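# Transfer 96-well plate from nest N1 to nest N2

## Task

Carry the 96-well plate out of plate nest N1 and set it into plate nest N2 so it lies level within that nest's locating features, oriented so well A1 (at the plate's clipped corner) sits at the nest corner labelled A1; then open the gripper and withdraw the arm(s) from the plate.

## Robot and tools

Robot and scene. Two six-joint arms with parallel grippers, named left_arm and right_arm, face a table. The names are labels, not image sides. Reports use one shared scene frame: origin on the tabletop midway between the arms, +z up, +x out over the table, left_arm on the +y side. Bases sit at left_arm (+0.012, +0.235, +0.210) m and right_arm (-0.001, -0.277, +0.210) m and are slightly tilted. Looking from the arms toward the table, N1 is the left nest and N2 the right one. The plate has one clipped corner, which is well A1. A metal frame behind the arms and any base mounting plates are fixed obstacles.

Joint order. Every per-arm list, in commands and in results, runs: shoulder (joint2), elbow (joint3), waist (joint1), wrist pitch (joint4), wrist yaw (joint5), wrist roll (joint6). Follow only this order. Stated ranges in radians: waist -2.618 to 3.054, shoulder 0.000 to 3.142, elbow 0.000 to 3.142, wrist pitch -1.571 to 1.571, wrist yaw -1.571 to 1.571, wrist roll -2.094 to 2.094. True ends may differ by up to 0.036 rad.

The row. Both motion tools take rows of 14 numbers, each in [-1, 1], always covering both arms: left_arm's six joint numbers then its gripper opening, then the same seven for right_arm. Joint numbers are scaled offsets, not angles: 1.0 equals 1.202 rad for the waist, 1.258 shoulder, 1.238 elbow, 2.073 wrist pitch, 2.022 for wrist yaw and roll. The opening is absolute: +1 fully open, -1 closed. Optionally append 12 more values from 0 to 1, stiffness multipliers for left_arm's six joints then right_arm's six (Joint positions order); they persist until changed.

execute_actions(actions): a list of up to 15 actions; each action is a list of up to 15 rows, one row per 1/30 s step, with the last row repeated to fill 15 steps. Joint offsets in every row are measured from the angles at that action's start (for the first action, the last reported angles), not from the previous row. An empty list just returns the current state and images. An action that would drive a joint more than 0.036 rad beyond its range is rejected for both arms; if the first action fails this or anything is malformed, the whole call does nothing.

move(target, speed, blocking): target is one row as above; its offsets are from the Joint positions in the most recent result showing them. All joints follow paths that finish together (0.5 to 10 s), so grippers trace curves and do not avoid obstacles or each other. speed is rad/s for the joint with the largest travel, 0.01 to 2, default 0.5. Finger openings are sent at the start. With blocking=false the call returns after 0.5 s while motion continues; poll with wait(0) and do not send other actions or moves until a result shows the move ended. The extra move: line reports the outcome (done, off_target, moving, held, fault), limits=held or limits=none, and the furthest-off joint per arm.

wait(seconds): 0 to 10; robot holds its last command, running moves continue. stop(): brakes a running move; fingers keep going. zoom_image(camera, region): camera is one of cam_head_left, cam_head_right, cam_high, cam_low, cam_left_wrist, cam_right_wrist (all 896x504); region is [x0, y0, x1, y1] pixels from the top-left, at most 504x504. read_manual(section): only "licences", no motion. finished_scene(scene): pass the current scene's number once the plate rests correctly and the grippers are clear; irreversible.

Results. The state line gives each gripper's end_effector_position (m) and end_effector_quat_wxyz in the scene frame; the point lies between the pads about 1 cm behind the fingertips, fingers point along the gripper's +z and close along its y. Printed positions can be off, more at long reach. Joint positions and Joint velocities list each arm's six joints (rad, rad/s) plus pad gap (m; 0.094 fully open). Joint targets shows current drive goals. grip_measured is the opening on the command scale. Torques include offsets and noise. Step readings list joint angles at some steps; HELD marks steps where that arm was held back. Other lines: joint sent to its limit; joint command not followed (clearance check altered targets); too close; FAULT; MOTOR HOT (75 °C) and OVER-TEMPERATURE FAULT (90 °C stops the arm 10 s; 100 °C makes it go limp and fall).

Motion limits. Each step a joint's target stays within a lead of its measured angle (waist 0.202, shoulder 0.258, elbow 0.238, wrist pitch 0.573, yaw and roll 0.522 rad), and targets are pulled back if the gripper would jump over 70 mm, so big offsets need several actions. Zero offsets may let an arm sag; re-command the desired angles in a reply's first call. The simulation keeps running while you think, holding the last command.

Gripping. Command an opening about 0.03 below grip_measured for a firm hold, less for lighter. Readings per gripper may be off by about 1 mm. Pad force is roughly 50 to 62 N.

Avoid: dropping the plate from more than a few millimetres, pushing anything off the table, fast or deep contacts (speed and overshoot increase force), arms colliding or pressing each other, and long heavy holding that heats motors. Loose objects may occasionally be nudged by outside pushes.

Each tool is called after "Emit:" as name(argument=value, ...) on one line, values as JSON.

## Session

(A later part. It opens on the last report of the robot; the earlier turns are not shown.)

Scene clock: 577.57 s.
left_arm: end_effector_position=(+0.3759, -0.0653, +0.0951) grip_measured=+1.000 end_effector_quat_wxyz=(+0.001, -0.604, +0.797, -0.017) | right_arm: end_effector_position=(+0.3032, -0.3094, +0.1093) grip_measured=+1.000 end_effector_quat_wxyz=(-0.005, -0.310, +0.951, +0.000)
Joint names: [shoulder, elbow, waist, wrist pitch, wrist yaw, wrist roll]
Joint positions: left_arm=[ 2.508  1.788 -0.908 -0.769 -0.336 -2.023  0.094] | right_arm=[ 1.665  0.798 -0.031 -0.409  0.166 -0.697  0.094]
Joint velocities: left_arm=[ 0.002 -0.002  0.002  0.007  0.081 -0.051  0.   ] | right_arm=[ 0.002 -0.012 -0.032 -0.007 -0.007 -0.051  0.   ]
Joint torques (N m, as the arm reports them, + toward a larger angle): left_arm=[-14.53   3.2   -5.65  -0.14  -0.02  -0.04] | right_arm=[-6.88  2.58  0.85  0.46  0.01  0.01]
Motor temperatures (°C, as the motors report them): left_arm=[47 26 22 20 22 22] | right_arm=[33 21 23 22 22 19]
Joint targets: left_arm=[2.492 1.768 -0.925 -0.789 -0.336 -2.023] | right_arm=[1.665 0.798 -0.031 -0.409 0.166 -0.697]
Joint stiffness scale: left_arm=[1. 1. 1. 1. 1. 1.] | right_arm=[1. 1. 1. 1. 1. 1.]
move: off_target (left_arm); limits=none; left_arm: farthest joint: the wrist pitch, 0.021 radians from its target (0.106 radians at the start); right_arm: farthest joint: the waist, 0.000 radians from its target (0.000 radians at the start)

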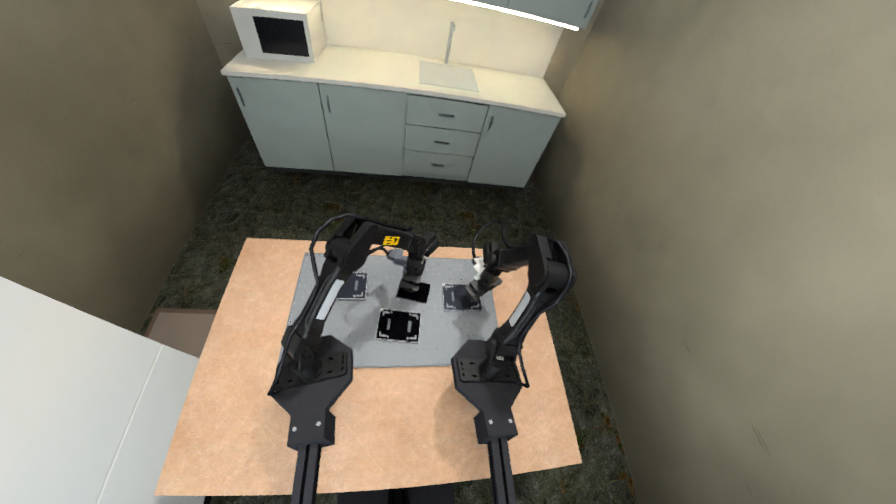

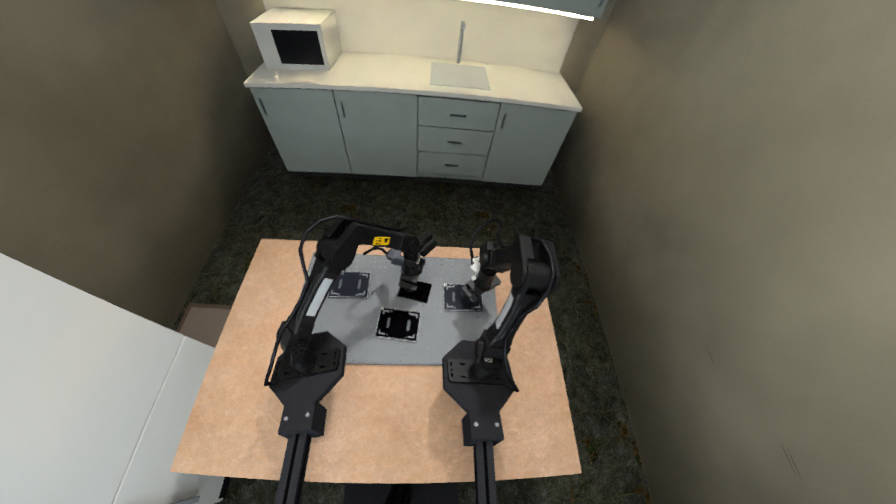

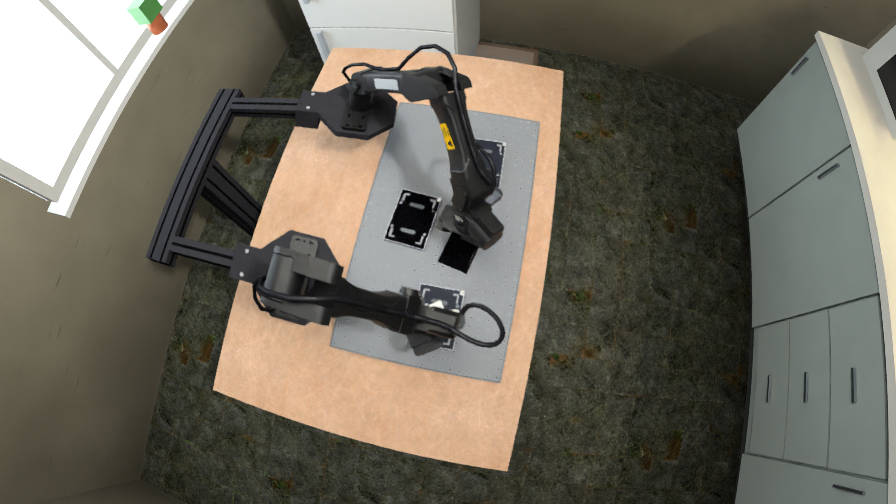

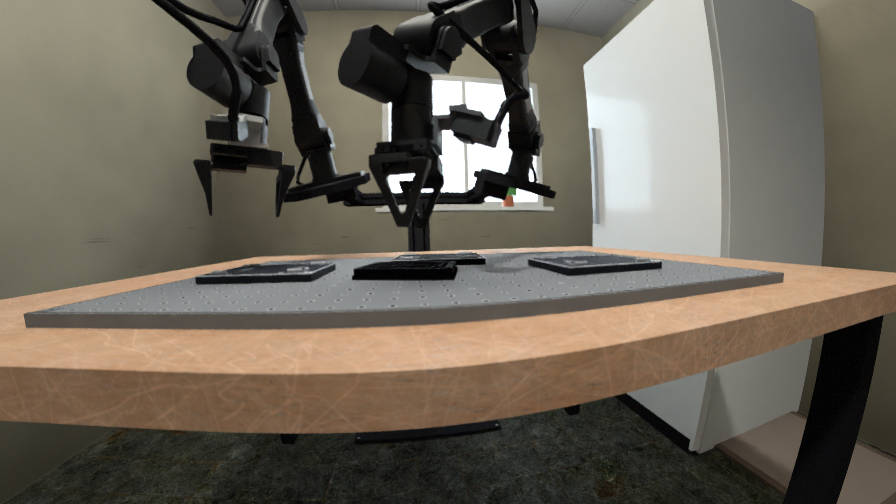

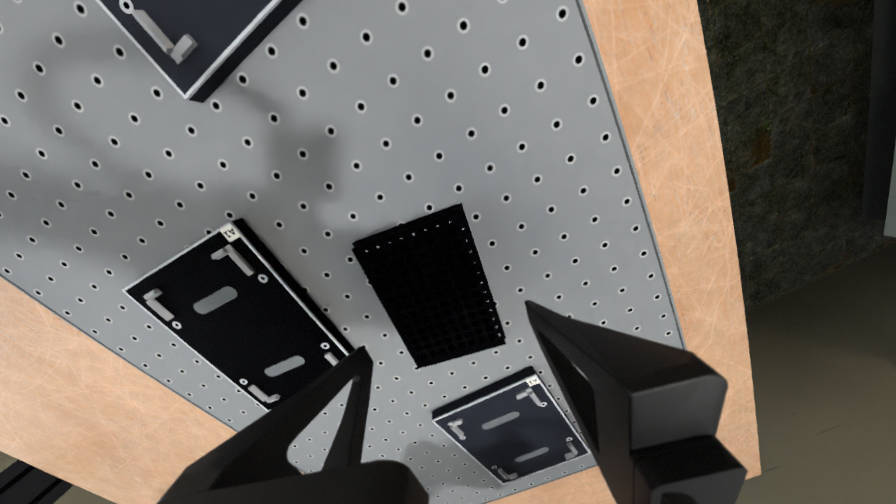

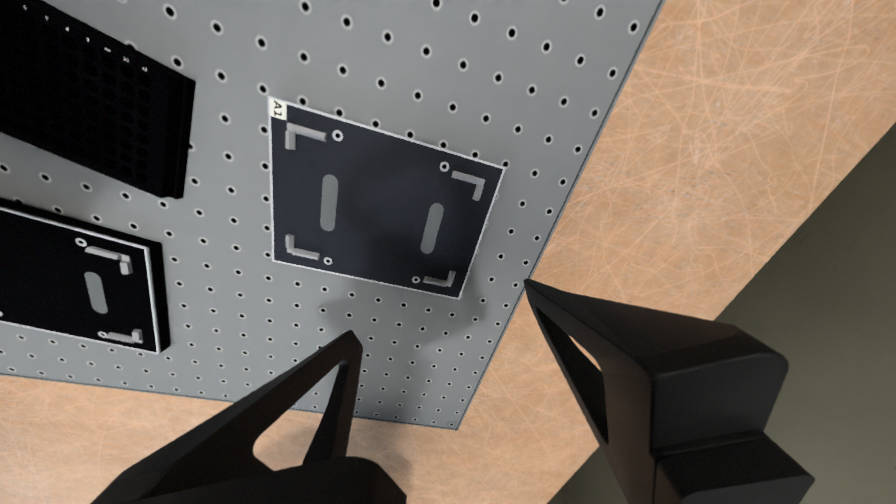

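Emit:
move(target=[-0.723,-0.719,0.832,0.12,0.1,0,1,0.436,0.525,0.533,-0.118,0.072,-0.021,1], speed=0.6)

Scene clock: 585.13 s.
left_arm: end_effector_position=(+0.3290, +0.3408, +0.1370) grip_measured=+1.000 end_effector_quat_wxyz=(-0.006, +0.913, -0.408, +0.011) | right_arm: end_effector_position=(+0.3562, -0.0713, +0.0944) grip_measured=+1.000 end_effector_quat_wxyz=(-0.011, -0.607, +0.795, +0.003)
Joint names: [shoulder, elbow, waist, wrist pitch, wrist yaw, wrist roll]
Joint positions: left_arm=[ 1.62   0.913  0.089 -0.528 -0.14  -2.023  0.094] | right_arm=[ 2.214  1.415  0.602 -0.646  0.306 -0.731  0.094]
Joint velocities: left_arm=[-0.022 -0.017  0.002  0.022  0.007 -0.066  0.   ] | right_arm=[-0.017 -0.022 -0.017 -0.022  0.007 -0.066  0.   ]
Joint torques (N m, as the arm reports them, + toward a larger angle): left_arm=[-9.92  3.06 -0.71  0.13  0.04 -0.04] | right_arm=[-10.06   5.39   3.41   0.29   0.07  -0.06]
Motor temperatures (°C, as the motors report them): left_arm=[47 25 22 20 22 22] | right_arm=[33 21 24 22 22 19]
Joint targets: left_arm=[1.599 0.898 0.092 -0.520 -0.134 -2.023] | right_arm=[2.213 1.448 0.610 -0.654 0.311 -0.740]
Joint stiffness scale: left_arm=[1. 1. 1. 1. 1. 1.] | right_arm=[1. 1. 1. 1. 1. 1.]
move: off_target (left_arm, right_arm); limits=none; left_arm: farthest joint: the shoulder, 0.021 radians from its target (0.909 radians at the start); right_arm: farthest joint: the elbow, 0.033 radians from its target (0.650 radians at the start)

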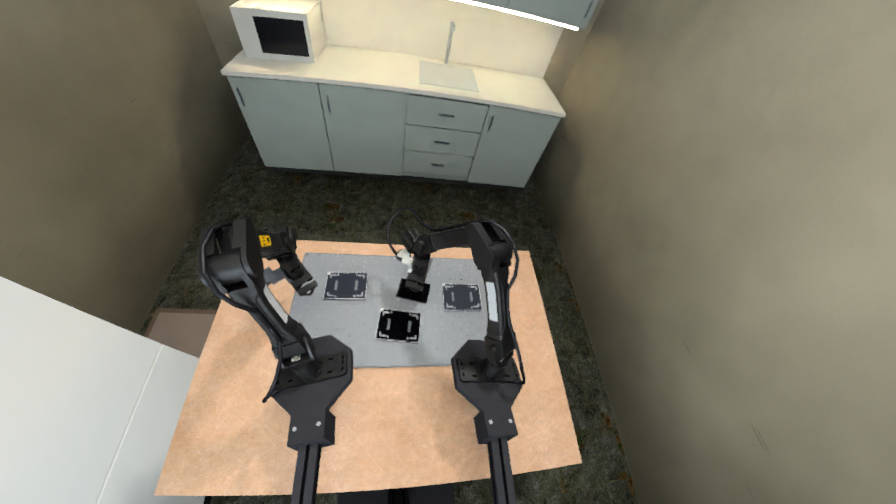

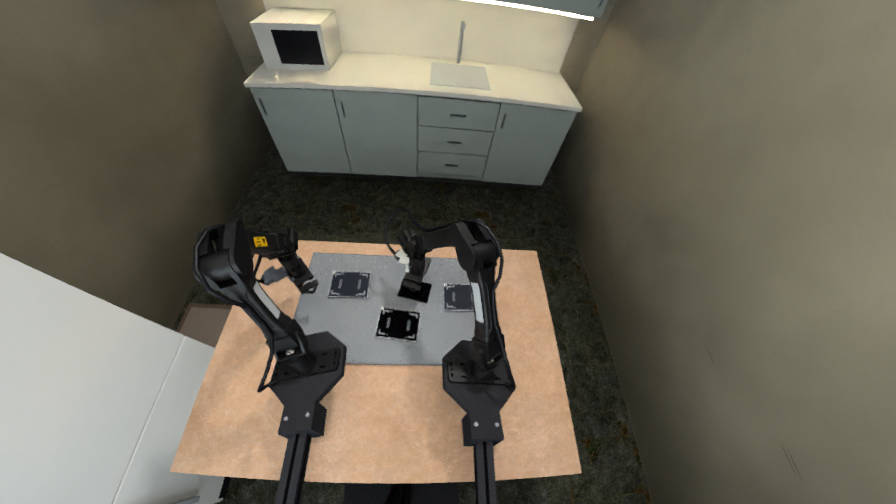

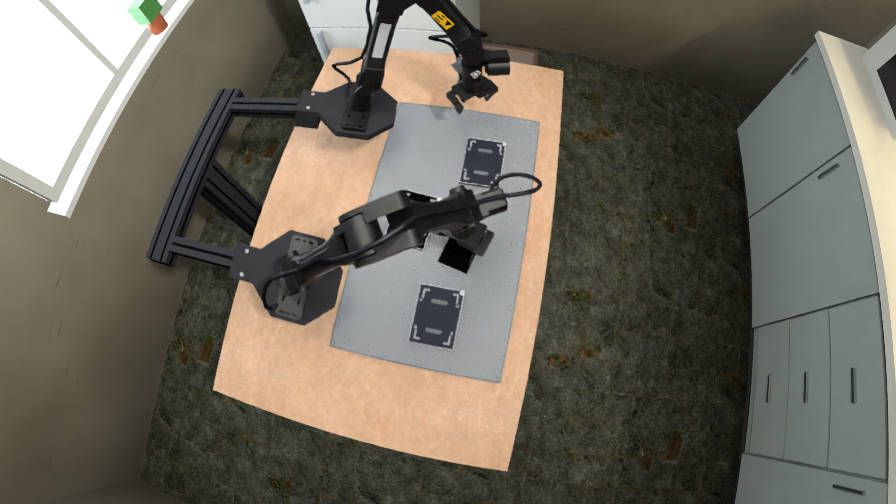

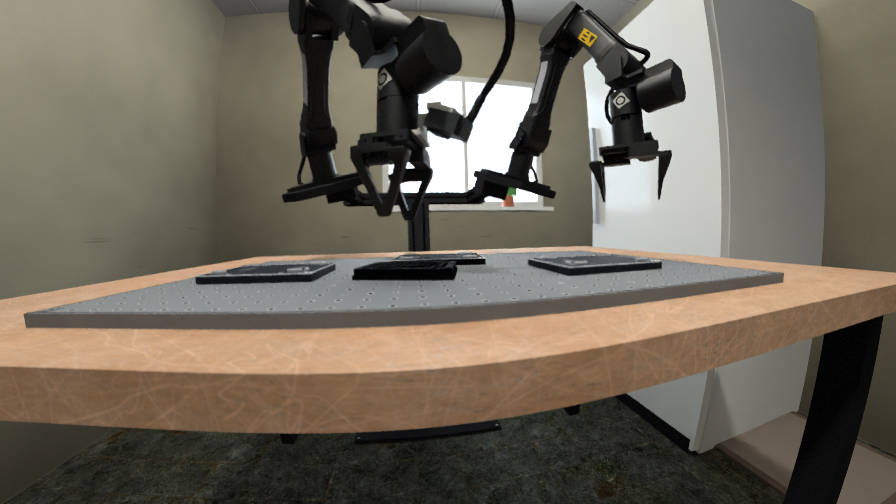

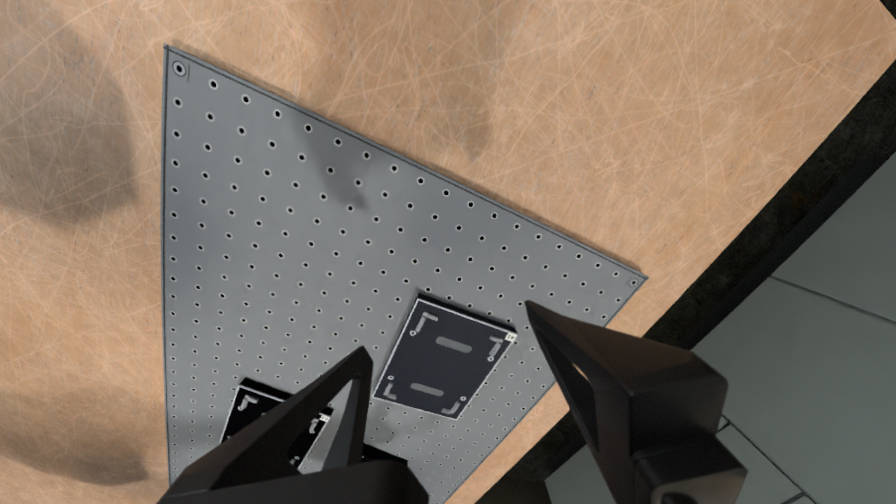

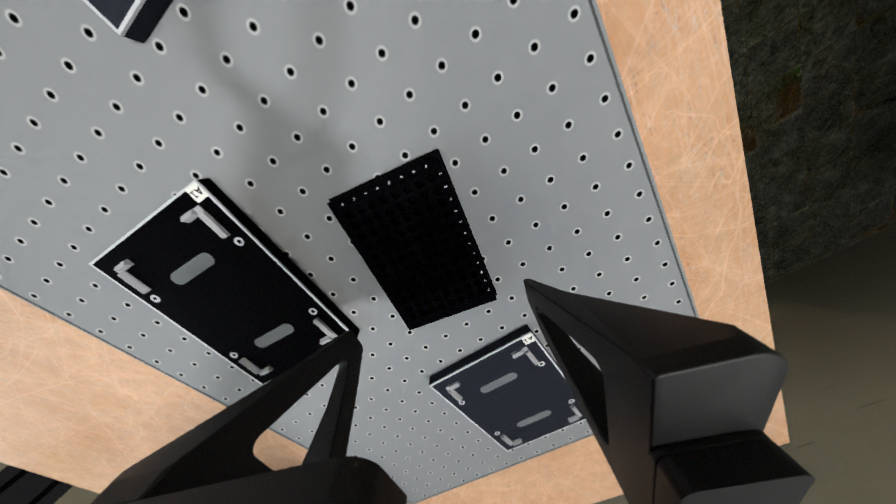

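Emit:
move(target=[-0.017,-0.012,0.003,0.004,0.003,0,1,0.063,0.036,-0.021,0.045,0.004,-0.005,1], speed=0.2)

Scene clock: 604.30 s.
left_arm: end_effector_position=(+0.3294, +0.3408, +0.1370) grip_measured=+1.000 end_effector_quat_wxyz=(-0.006, +0.913, -0.408, +0.012) | right_arm: end_effector_position=(+0.3603, -0.0708, +0.0635) grip_measured=+1.000 end_effector_quat_wxyz=(-0.010, -0.597, +0.802, +0.000)
Joint names: [shoulder, elbow, waist, wrist pitch, wrist yaw, wrist roll]
Joint positions: left_arm=[ 1.62   0.913  0.089 -0.526 -0.14  -2.023  0.094] | right_arm=[ 2.297  1.429  0.577 -0.567  0.308 -0.732  0.094]
Joint velocities: left_arm=[-0.002  0.002  0.002 -0.095 -0.022 -0.022  0.   ] | right_arm=[-0.007 -0.017 -0.002  0.051 -0.022  0.037  0.   ]
Joint torques (N m, as the arm reports them, + toward a larger angle): left_arm=[-9.94  3.08 -0.63  0.12  0.04 -0.04] | right_arm=[-10.54   5.     2.87   0.57   0.05  -0.07]
Motor temperatures (°C, as the motors report them): left_arm=[43 25 22 20 22 22] | right_arm=[34 22 24 22 22 19]
Joint targets: left_arm=[1.598 0.898 0.093 -0.519 -0.134 -2.023] | right_arm=[2.294 1.460 0.577 -0.552 0.314 -0.741]
Joint stiffness scale: left_arm=[1. 1. 1. 1. 1. 1.] | right_arm=[1. 1. 1. 1. 1. 1.]
move: off_target (left_arm, right_arm); limits=none; left_arm: farthest joint: the shoulder, 0.021 radians from its target (0.021 radians at the start); right_arm: farthest joint: the elbow, 0.031 radians from its target (0.044 radians at the start)

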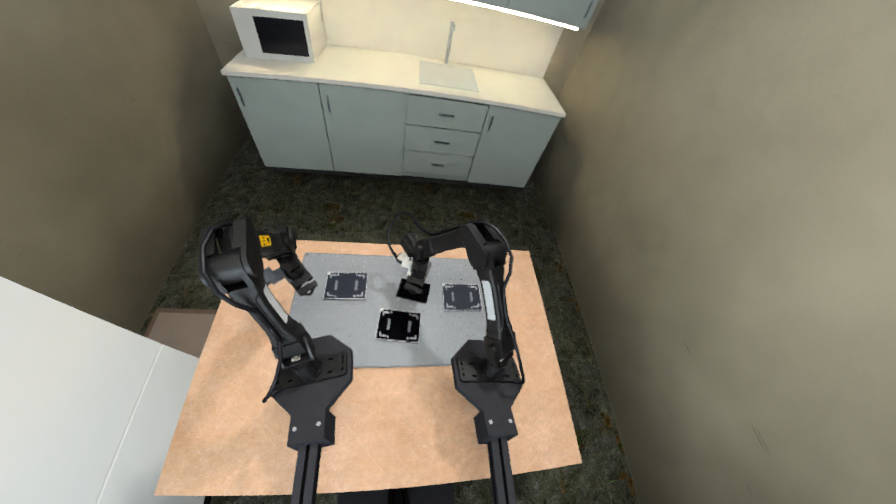

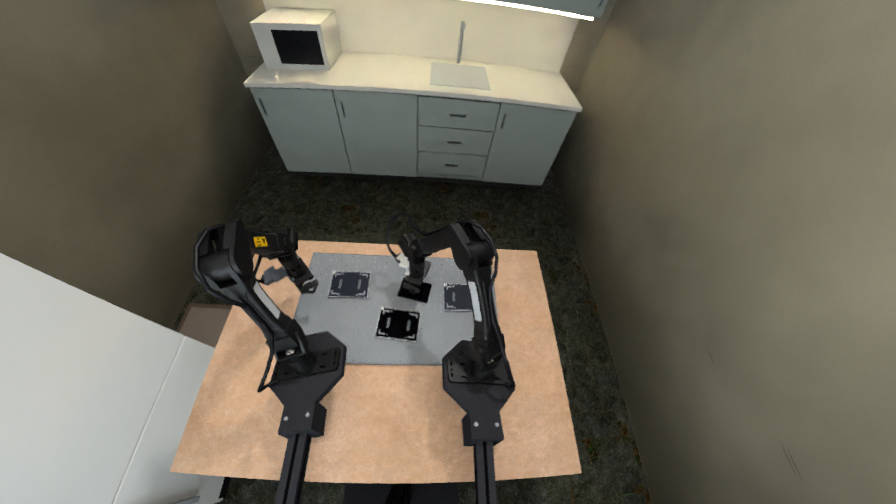

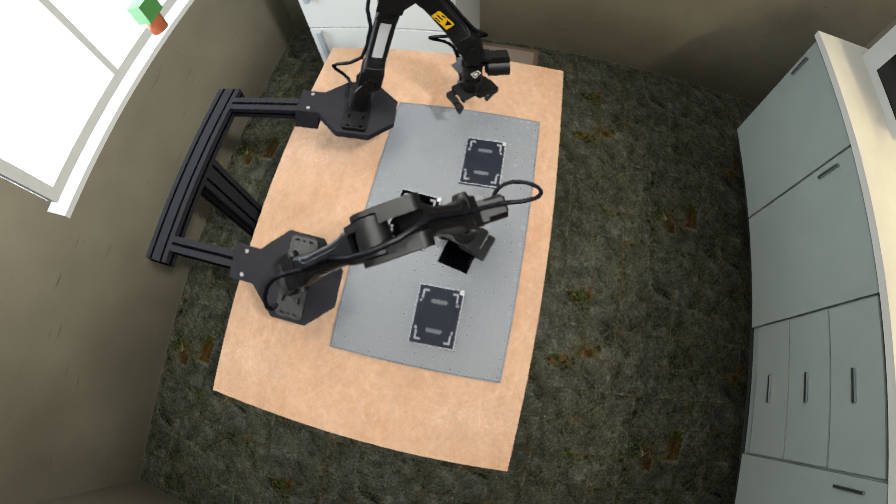

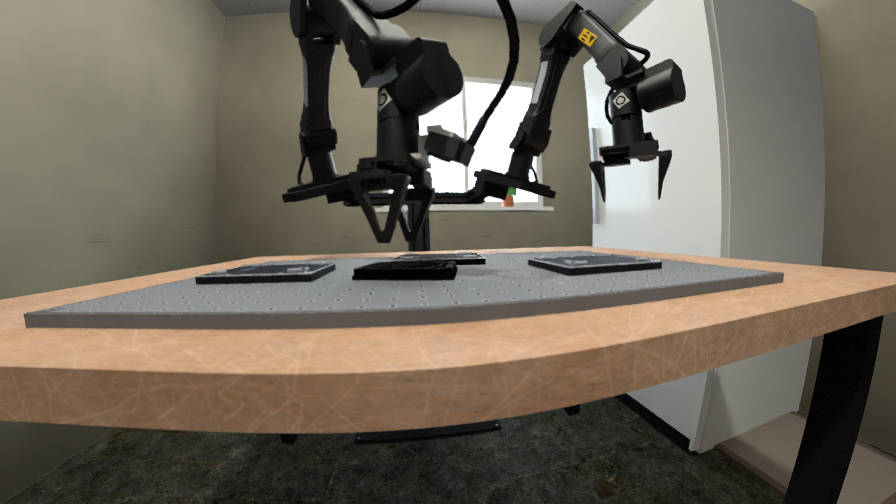

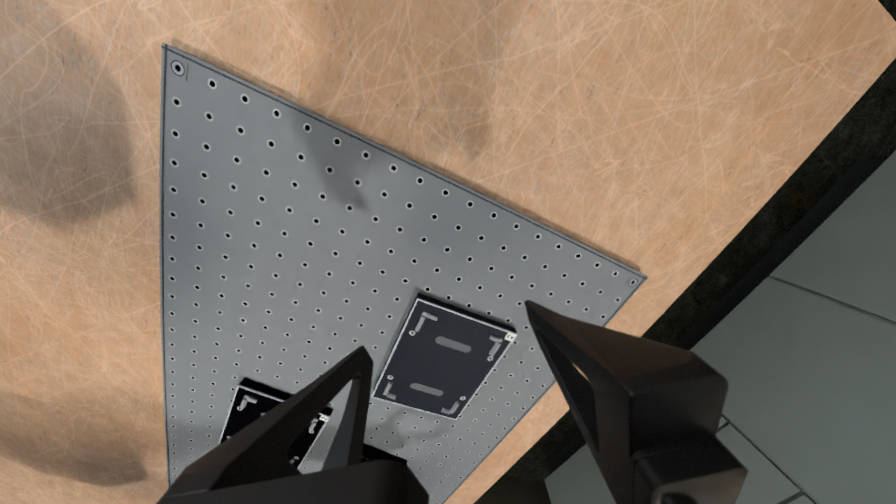

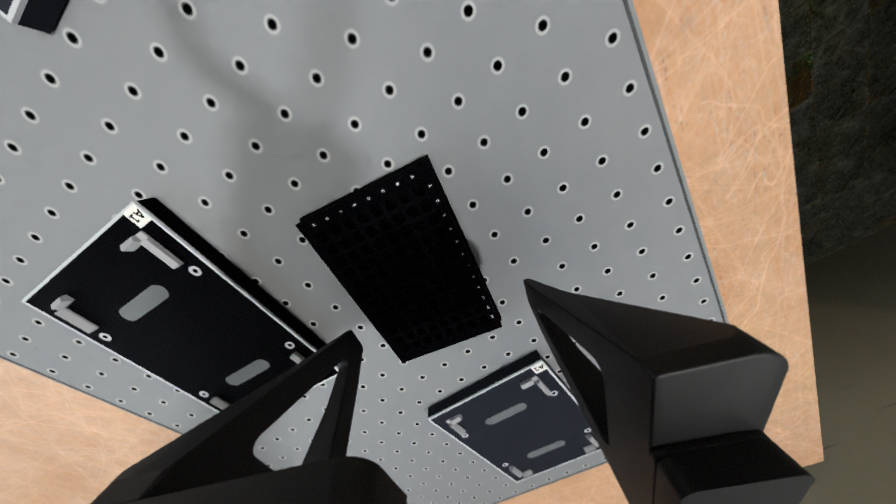

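Emit:
move(target=[-0.017,-0.012,0.003,0.004,0.003,0,1,0.022,0.038,-0.0067,0.0217,0.003,-0.021,1], speed=0.15)

Emit:
zoom_image(camera="cam_right_wrist", region=[250, 130, 650, 450])

Scene clock: 644.20 s.
left_arm: end_effector_position=(+0.3298, +0.3409, +0.1371) grip_measured=+1.000 end_effector_quat_wxyz=(-0.006, +0.913, -0.407, +0.012) | right_arm: end_effector_position=(+0.3660, -0.0683, +0.0542) grip_measured=+1.000 end_effector_quat_wxyz=(-0.004, -0.605, +0.796, -0.002)
Joint names: [shoulder, elbow, waist, wrist pitch, wrist yaw, wrist roll]
Joint positions: left_arm=[ 1.62   0.913  0.089 -0.524 -0.139 -2.023  0.094] | right_arm=[ 2.328  1.445  0.569 -0.536  0.309 -0.765  0.094]
Joint velocities: left_arm=[-0.032 -0.012 -0.007 -0.066 -0.051 -0.007  0.   ] | right_arm=[-0.007  0.002 -0.017  0.007  0.022 -0.037  0.   ]
Joint torques (N m, as the arm reports them, + toward a larger angle): left_arm=[-9.94  3.08 -0.63  0.12  0.04 -0.04] | right_arm=[-10.6    5.02   2.89   0.61   0.04  -0.08]
Motor temperatures (°C, as the motors report them): left_arm=[42 24 21 21 22 22] | right_arm=[36 23 24 22 22 19]
Joint targets: left_arm=[1.598 0.898 0.093 -0.517 -0.134 -2.023] | right_arm=[2.325 1.476 0.569 -0.521 0.315 -0.774]
Joint stiffness scale: left_arm=[1. 1. 1. 1. 1. 1.] | right_arm=[1. 1. 1. 1. 1. 1.]
move: off_target (left_arm, right_arm); limits=none; left_arm: farthest joint: the shoulder, 0.021 radians from its target (0.021 radians at the start); right_arm: farthest joint: the elbow, 0.031 radians from its target (0.047 radians at the start)

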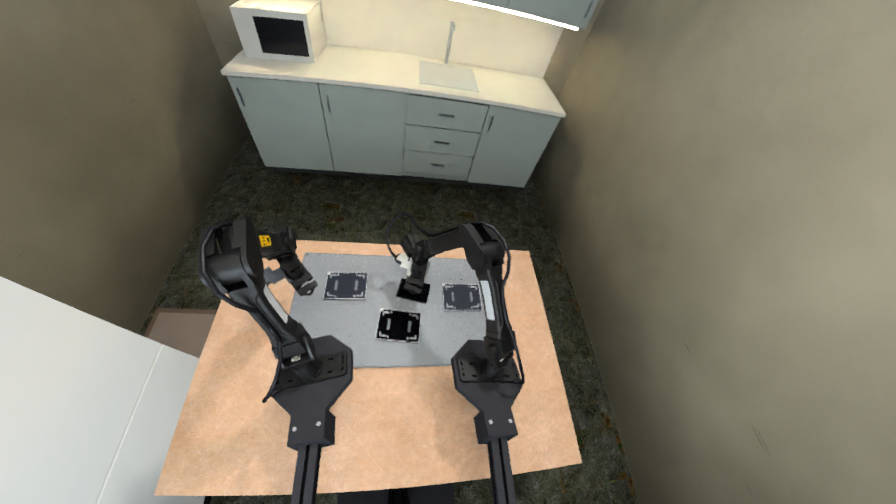

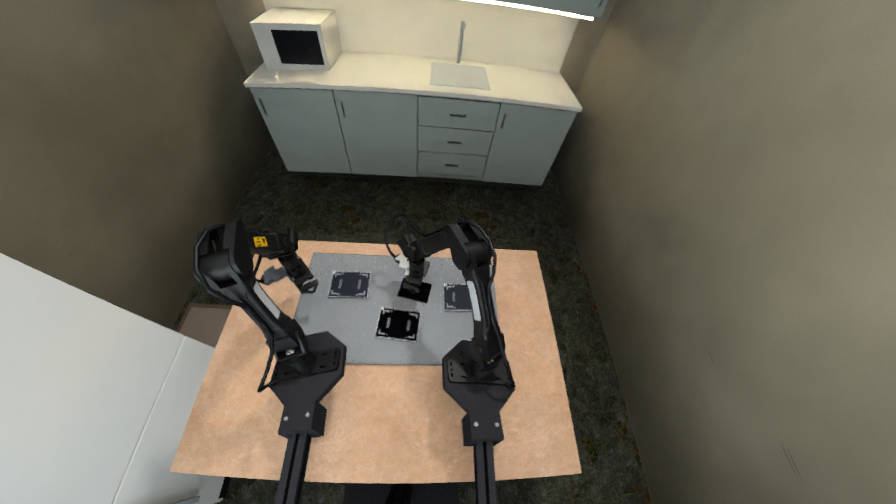

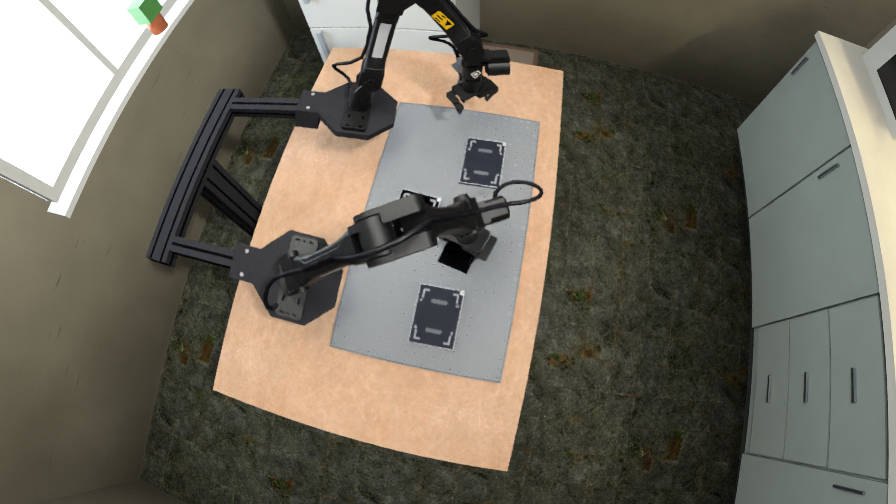

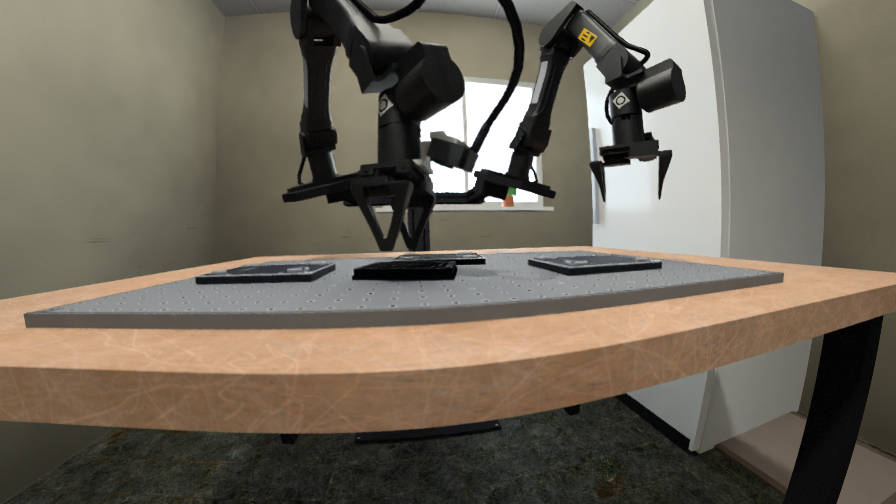

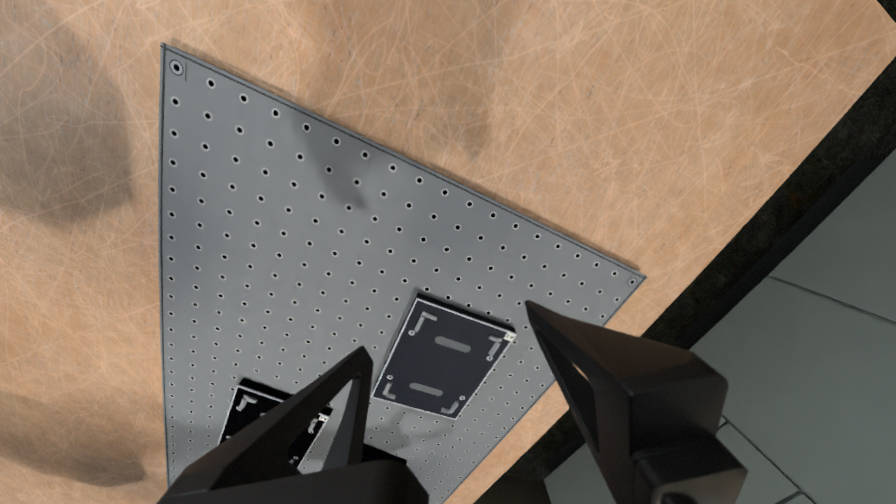

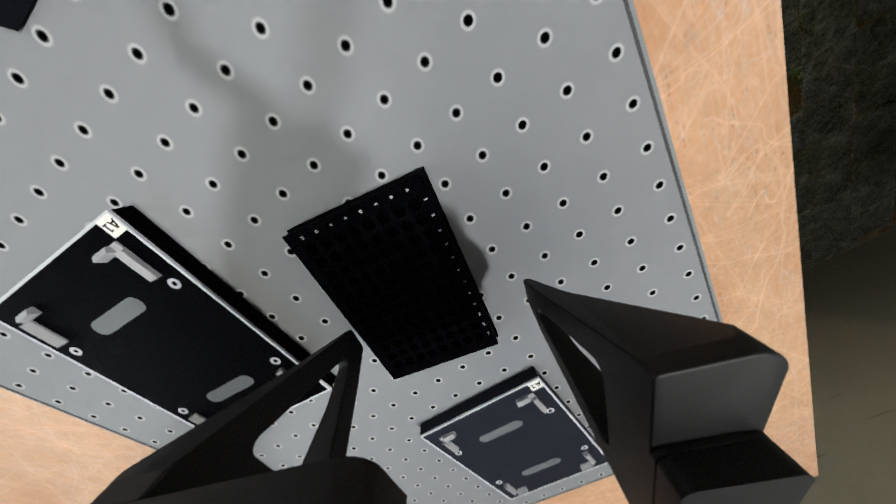

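Region (250, 130, 650, 450) of cam_right_wrist's 896x504 image, scaled by 1.260, with more detail than that image has; it fills the top 403 rows of this view, and the rest is white.

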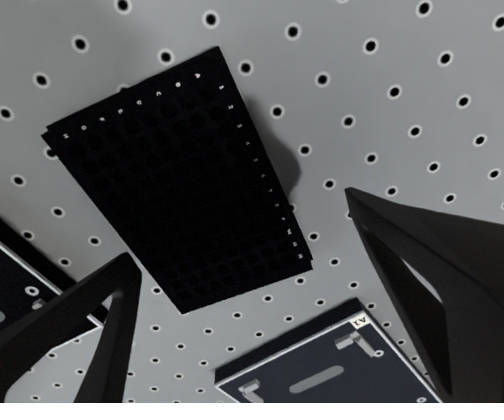

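Emit:
zoom_image(camera="cam_low", region=[320, 160, 500, 290])

Emit:
zoom_image(camera="cam_high", region=[400, 170, 560, 300])

Region (320, 160, 500, 290) of cam_low's 896x504 image, scaled by 2.800, with more detail than that image has.

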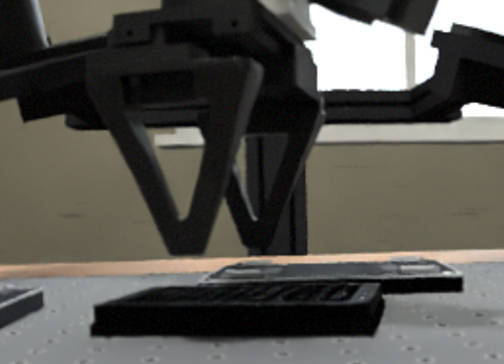

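Region (400, 170, 560, 300) of cam_high's 896x504 image, scaled by 3.150, with more detail than that image has; it fills the top 410 rows of this view, and the rest is white.

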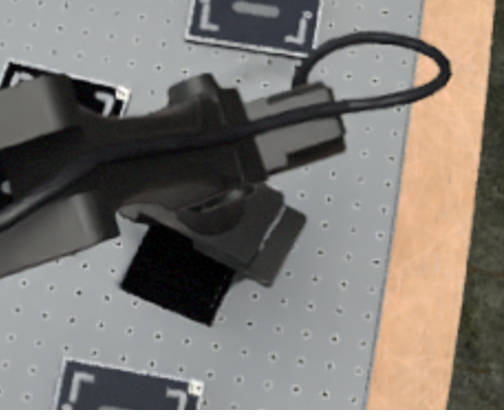

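Emit:
move(target=[-0.017,-0.012,0.003,0.004,0.003,0,1,-0.0024,0.025,0.045,0.007,0.003,-0.0045,1], speed=0.15)

Scene clock: 722.33 s.
left_arm: end_effector_position=(+0.3302, +0.3409, +0.1371) grip_measured=+1.000 end_effector_quat_wxyz=(-0.007, +0.913, -0.407, +0.013) | right_arm: end_effector_position=(+0.3593, -0.0535, +0.0591) grip_measured=+1.000 end_effector_quat_wxyz=(+0.002, -0.620, +0.785, -0.000)
Joint names: [shoulder, elbow, waist, wrist pitch, wrist yaw, wrist roll]
Joint positions: left_arm=[ 1.62   0.913  0.089 -0.523 -0.139 -2.023  0.094] | right_arm=[ 2.328  1.445  0.608 -0.536  0.311 -0.766  0.094]
Joint velocities: left_arm=[ 0.002 -0.022  0.017  0.022  0.037 -0.022  0.   ] | right_arm=[-0.022  0.002 -0.002 -0.007  0.022 -0.081  0.   ]
Joint torques (N m, as the arm reports them, + toward a larger angle): left_arm=[-9.94  3.08 -0.63  0.14  0.04 -0.04] | right_arm=[-10.63   5.01   4.05   0.63   0.03  -0.07]
Motor temperatures (°C, as the motors report them): left_arm=[42 24 21 21 22 22] | right_arm=[38 23 24 22 22 19]
Joint targets: left_arm=[1.598 0.898 0.093 -0.516 -0.133 -2.023] | right_arm=[2.325 1.476 0.623 -0.522 0.315 -0.774]
Joint stiffness scale: left_arm=[1. 1. 1. 1. 1. 1.] | right_arm=[1. 1. 1. 1. 1. 1.]
move: off_target (left_arm, right_arm); limits=none; left_arm: farthest joint: the shoulder, 0.021 radians from its target (0.021 radians at the start); right_arm: farthest joint: the elbow, 0.031 radians from its target (0.031 radians at the start)

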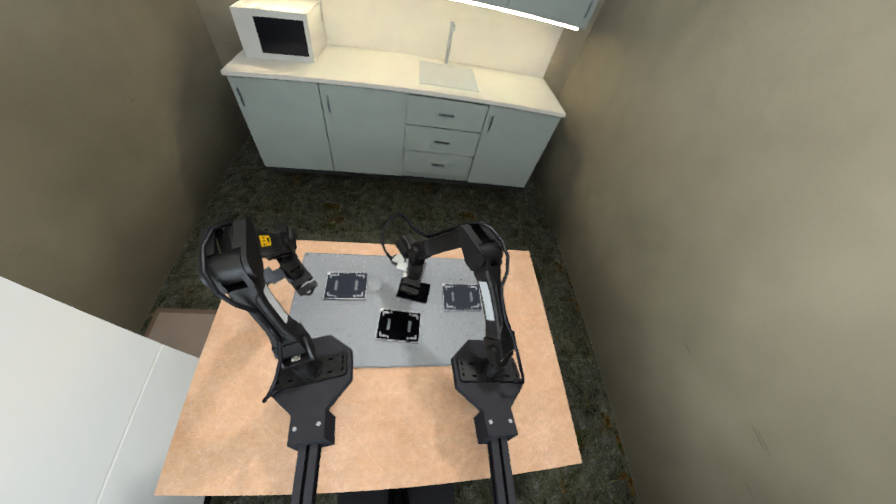

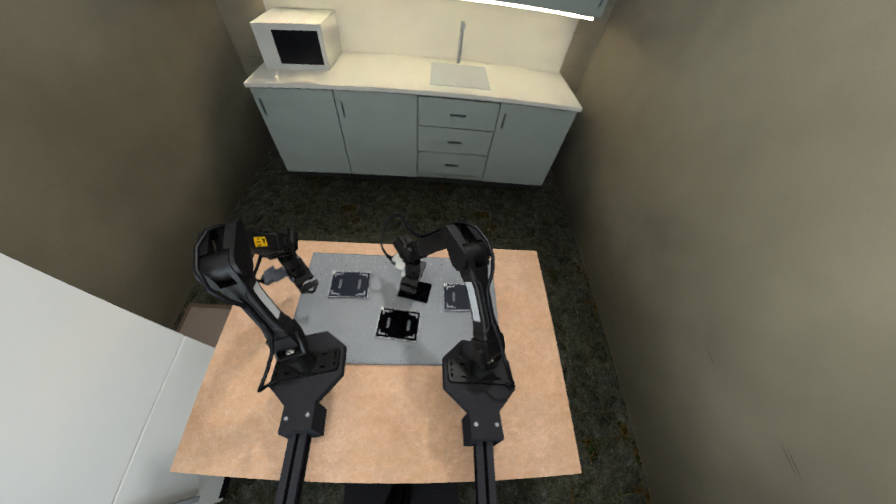

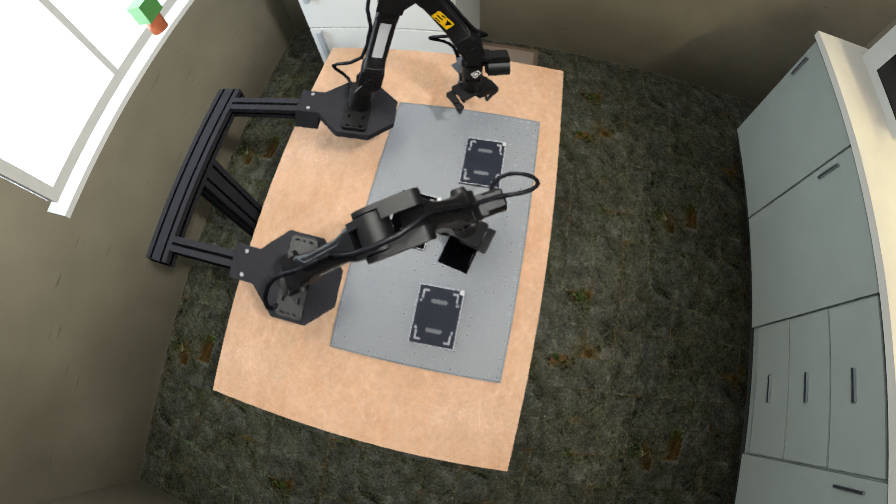

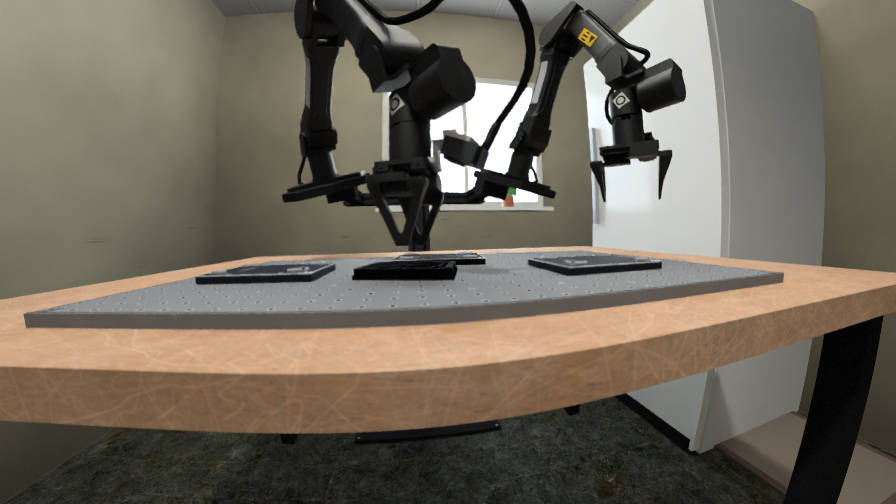

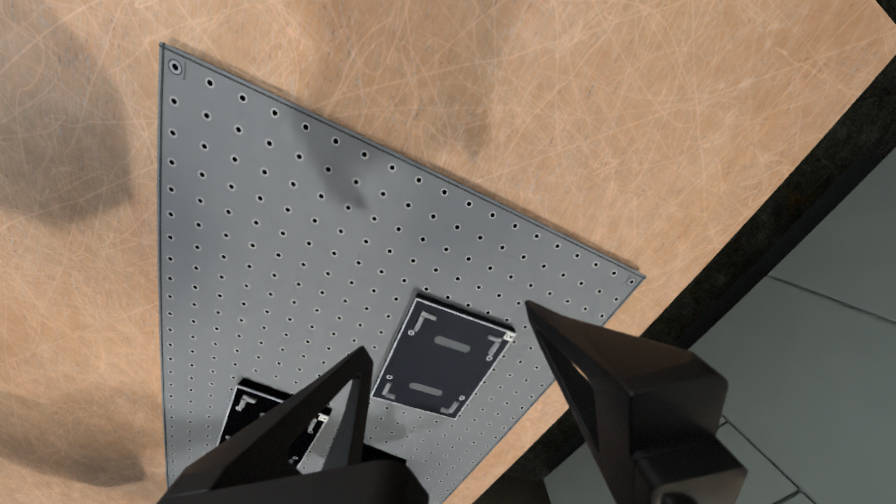

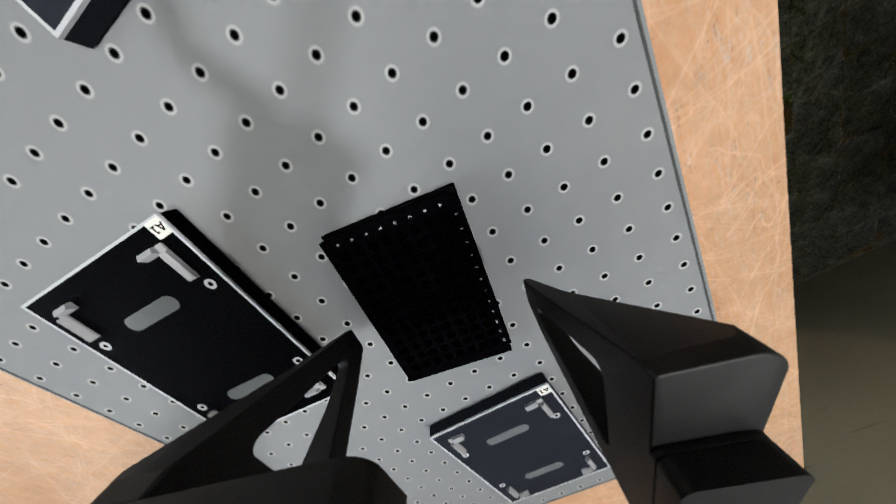

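Emit:
zoom_image(camera="cam_low", region=[330, 220, 490, 300])

Region (330, 220, 490, 300) of cam_low's 896x504 image, scaled by 3.150, with more detail than that image has.

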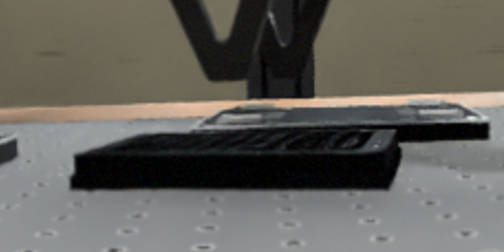

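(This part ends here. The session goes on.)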